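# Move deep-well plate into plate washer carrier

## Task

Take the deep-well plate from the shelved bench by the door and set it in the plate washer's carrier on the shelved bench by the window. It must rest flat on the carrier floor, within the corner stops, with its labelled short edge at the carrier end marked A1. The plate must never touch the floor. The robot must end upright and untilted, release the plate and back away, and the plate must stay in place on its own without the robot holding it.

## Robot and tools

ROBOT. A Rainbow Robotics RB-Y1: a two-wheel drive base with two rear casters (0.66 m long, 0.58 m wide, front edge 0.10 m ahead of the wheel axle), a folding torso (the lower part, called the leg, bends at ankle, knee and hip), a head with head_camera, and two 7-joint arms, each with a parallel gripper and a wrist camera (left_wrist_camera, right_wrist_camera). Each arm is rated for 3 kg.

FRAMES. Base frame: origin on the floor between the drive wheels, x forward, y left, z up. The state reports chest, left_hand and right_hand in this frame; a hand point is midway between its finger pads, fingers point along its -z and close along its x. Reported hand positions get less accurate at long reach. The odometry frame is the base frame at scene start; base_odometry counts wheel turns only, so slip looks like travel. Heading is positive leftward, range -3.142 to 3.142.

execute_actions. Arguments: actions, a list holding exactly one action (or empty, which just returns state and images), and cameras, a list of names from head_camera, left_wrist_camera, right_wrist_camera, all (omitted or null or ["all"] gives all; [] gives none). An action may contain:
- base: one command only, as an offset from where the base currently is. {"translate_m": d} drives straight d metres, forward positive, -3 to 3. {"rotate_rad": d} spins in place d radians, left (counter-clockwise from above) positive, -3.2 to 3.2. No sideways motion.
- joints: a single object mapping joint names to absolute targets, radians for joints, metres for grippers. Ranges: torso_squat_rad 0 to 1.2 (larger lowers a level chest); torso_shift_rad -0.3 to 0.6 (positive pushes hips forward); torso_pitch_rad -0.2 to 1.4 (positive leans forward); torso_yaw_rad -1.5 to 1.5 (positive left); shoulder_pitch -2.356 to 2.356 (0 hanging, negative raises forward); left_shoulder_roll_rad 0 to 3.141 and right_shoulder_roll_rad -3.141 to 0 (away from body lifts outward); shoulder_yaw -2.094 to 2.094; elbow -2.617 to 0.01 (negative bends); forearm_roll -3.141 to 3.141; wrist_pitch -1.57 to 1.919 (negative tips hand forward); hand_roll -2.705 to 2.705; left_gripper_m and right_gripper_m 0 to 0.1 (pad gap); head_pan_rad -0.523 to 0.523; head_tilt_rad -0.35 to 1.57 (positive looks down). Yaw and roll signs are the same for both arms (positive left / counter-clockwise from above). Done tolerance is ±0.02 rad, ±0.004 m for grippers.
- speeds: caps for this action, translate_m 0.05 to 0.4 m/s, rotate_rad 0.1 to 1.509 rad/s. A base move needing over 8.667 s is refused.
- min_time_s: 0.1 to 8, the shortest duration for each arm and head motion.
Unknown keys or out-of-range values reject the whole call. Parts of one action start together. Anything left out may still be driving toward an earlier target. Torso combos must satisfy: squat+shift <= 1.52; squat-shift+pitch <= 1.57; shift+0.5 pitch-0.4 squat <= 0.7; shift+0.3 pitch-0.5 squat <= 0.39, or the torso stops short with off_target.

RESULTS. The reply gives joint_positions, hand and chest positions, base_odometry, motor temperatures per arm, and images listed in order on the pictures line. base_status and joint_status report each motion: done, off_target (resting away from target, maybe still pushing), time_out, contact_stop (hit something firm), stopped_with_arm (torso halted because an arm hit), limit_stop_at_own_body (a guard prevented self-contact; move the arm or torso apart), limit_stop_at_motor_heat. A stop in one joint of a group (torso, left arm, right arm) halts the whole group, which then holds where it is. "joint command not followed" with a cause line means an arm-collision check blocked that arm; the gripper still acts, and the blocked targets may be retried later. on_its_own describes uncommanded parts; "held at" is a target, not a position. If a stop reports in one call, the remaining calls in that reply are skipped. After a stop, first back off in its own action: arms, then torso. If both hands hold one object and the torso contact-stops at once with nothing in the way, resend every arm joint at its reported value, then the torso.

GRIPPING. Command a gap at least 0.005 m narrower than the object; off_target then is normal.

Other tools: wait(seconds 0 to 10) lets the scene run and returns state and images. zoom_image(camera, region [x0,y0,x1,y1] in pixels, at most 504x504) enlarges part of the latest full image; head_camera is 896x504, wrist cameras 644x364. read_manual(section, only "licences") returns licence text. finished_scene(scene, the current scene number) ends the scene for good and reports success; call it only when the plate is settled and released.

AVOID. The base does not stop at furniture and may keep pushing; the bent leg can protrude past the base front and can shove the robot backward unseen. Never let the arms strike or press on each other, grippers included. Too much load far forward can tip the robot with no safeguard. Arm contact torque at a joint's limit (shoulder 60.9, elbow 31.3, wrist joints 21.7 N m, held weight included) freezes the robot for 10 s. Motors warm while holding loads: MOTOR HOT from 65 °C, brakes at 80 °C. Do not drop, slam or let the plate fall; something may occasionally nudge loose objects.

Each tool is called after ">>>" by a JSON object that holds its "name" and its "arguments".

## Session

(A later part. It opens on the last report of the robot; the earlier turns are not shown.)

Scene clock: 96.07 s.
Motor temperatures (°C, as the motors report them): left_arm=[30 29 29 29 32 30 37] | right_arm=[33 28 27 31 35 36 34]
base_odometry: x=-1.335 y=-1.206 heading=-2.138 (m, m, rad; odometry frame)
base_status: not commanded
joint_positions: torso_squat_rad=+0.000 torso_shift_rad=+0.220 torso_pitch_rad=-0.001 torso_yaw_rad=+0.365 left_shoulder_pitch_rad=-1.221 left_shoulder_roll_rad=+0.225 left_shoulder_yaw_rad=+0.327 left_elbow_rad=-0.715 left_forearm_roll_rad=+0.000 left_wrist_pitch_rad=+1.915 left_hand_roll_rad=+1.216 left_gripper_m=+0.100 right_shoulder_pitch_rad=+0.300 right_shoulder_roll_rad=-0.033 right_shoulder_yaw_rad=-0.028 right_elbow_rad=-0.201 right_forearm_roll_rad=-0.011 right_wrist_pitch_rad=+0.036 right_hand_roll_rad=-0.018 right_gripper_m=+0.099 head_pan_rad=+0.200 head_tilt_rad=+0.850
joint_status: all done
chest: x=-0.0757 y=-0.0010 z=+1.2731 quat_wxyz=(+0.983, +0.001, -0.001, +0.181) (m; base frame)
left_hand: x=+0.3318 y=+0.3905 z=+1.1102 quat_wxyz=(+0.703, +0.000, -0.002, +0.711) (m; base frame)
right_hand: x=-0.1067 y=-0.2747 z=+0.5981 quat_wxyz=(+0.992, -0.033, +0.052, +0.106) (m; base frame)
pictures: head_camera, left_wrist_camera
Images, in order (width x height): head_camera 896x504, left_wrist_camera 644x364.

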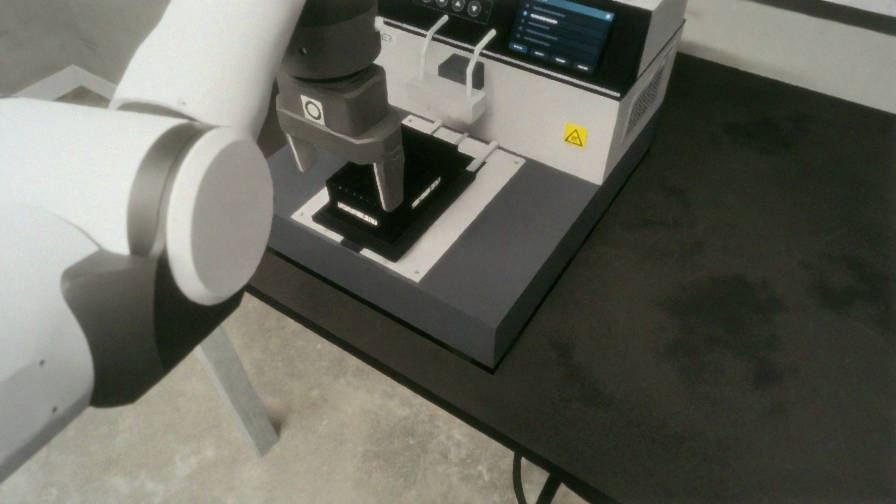

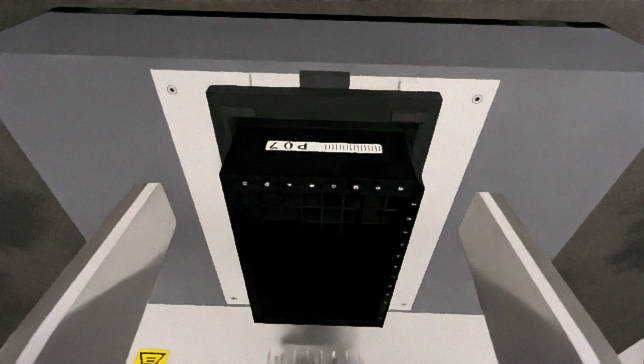

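>>> {"name": "execute_actions", "arguments": {"actions": [{"base":{"translate_m":-0.3}}], "cameras": []}}

>>> {"name": "finished_scene", "arguments": {"scene": 2}}

Scene clock: 99.57 s.
Motor temperatures (°C, as the motors report them): left_arm=[30 29 29 29 32 30 37] | right_arm=[33 28 27 31 35 36 34]
base_odometry: x=-1.174 y=-0.953 heading=-2.137 (m, m, rad; odometry frame)
base_status: done
joint_positions: torso_squat_rad=+0.000 torso_shift_rad=+0.220 torso_pitch_rad=-0.001 torso_yaw_rad=+0.365 left_shoulder_pitch_rad=-1.221 left_shoulder_roll_rad=+0.225 left_shoulder_yaw_rad=+0.327 left_elbow_rad=-0.715 left_forearm_roll_rad=+0.000 left_wrist_pitch_rad=+1.915 left_hand_roll_rad=+1.216 left_gripper_m=+0.100 right_shoulder_pitch_rad=+0.300 right_shoulder_roll_rad=-0.033 right_shoulder_yaw_rad=-0.028 right_elbow_rad=-0.201 right_forearm_roll_rad=-0.011 right_wrist_pitch_rad=+0.036 right_hand_roll_rad=-0.018 right_gripper_m=+0.099 head_pan_rad=+0.200 head_tilt_rad=+0.850
joint_status: not commanded
chest: x=-0.0757 y=-0.0010 z=+1.2731 quat_wxyz=(+0.983, +0.001, -0.001, +0.181) (m; base frame)
left_hand: x=+0.3318 y=+0.3905 z=+1.1101 quat_wxyz=(+0.703, +0.000, -0.001, +0.711) (m; base frame)
right_hand: x=-0.1068 y=-0.2747 z=+0.5981 quat_wxyz=(+0.992, -0.033, +0.052, +0.106) (m; base frame)
pictures: none
No camera images: the call's "cameras" was empty. Leave "cameras" out to get every camera's image.

The scene is finished: the task was done.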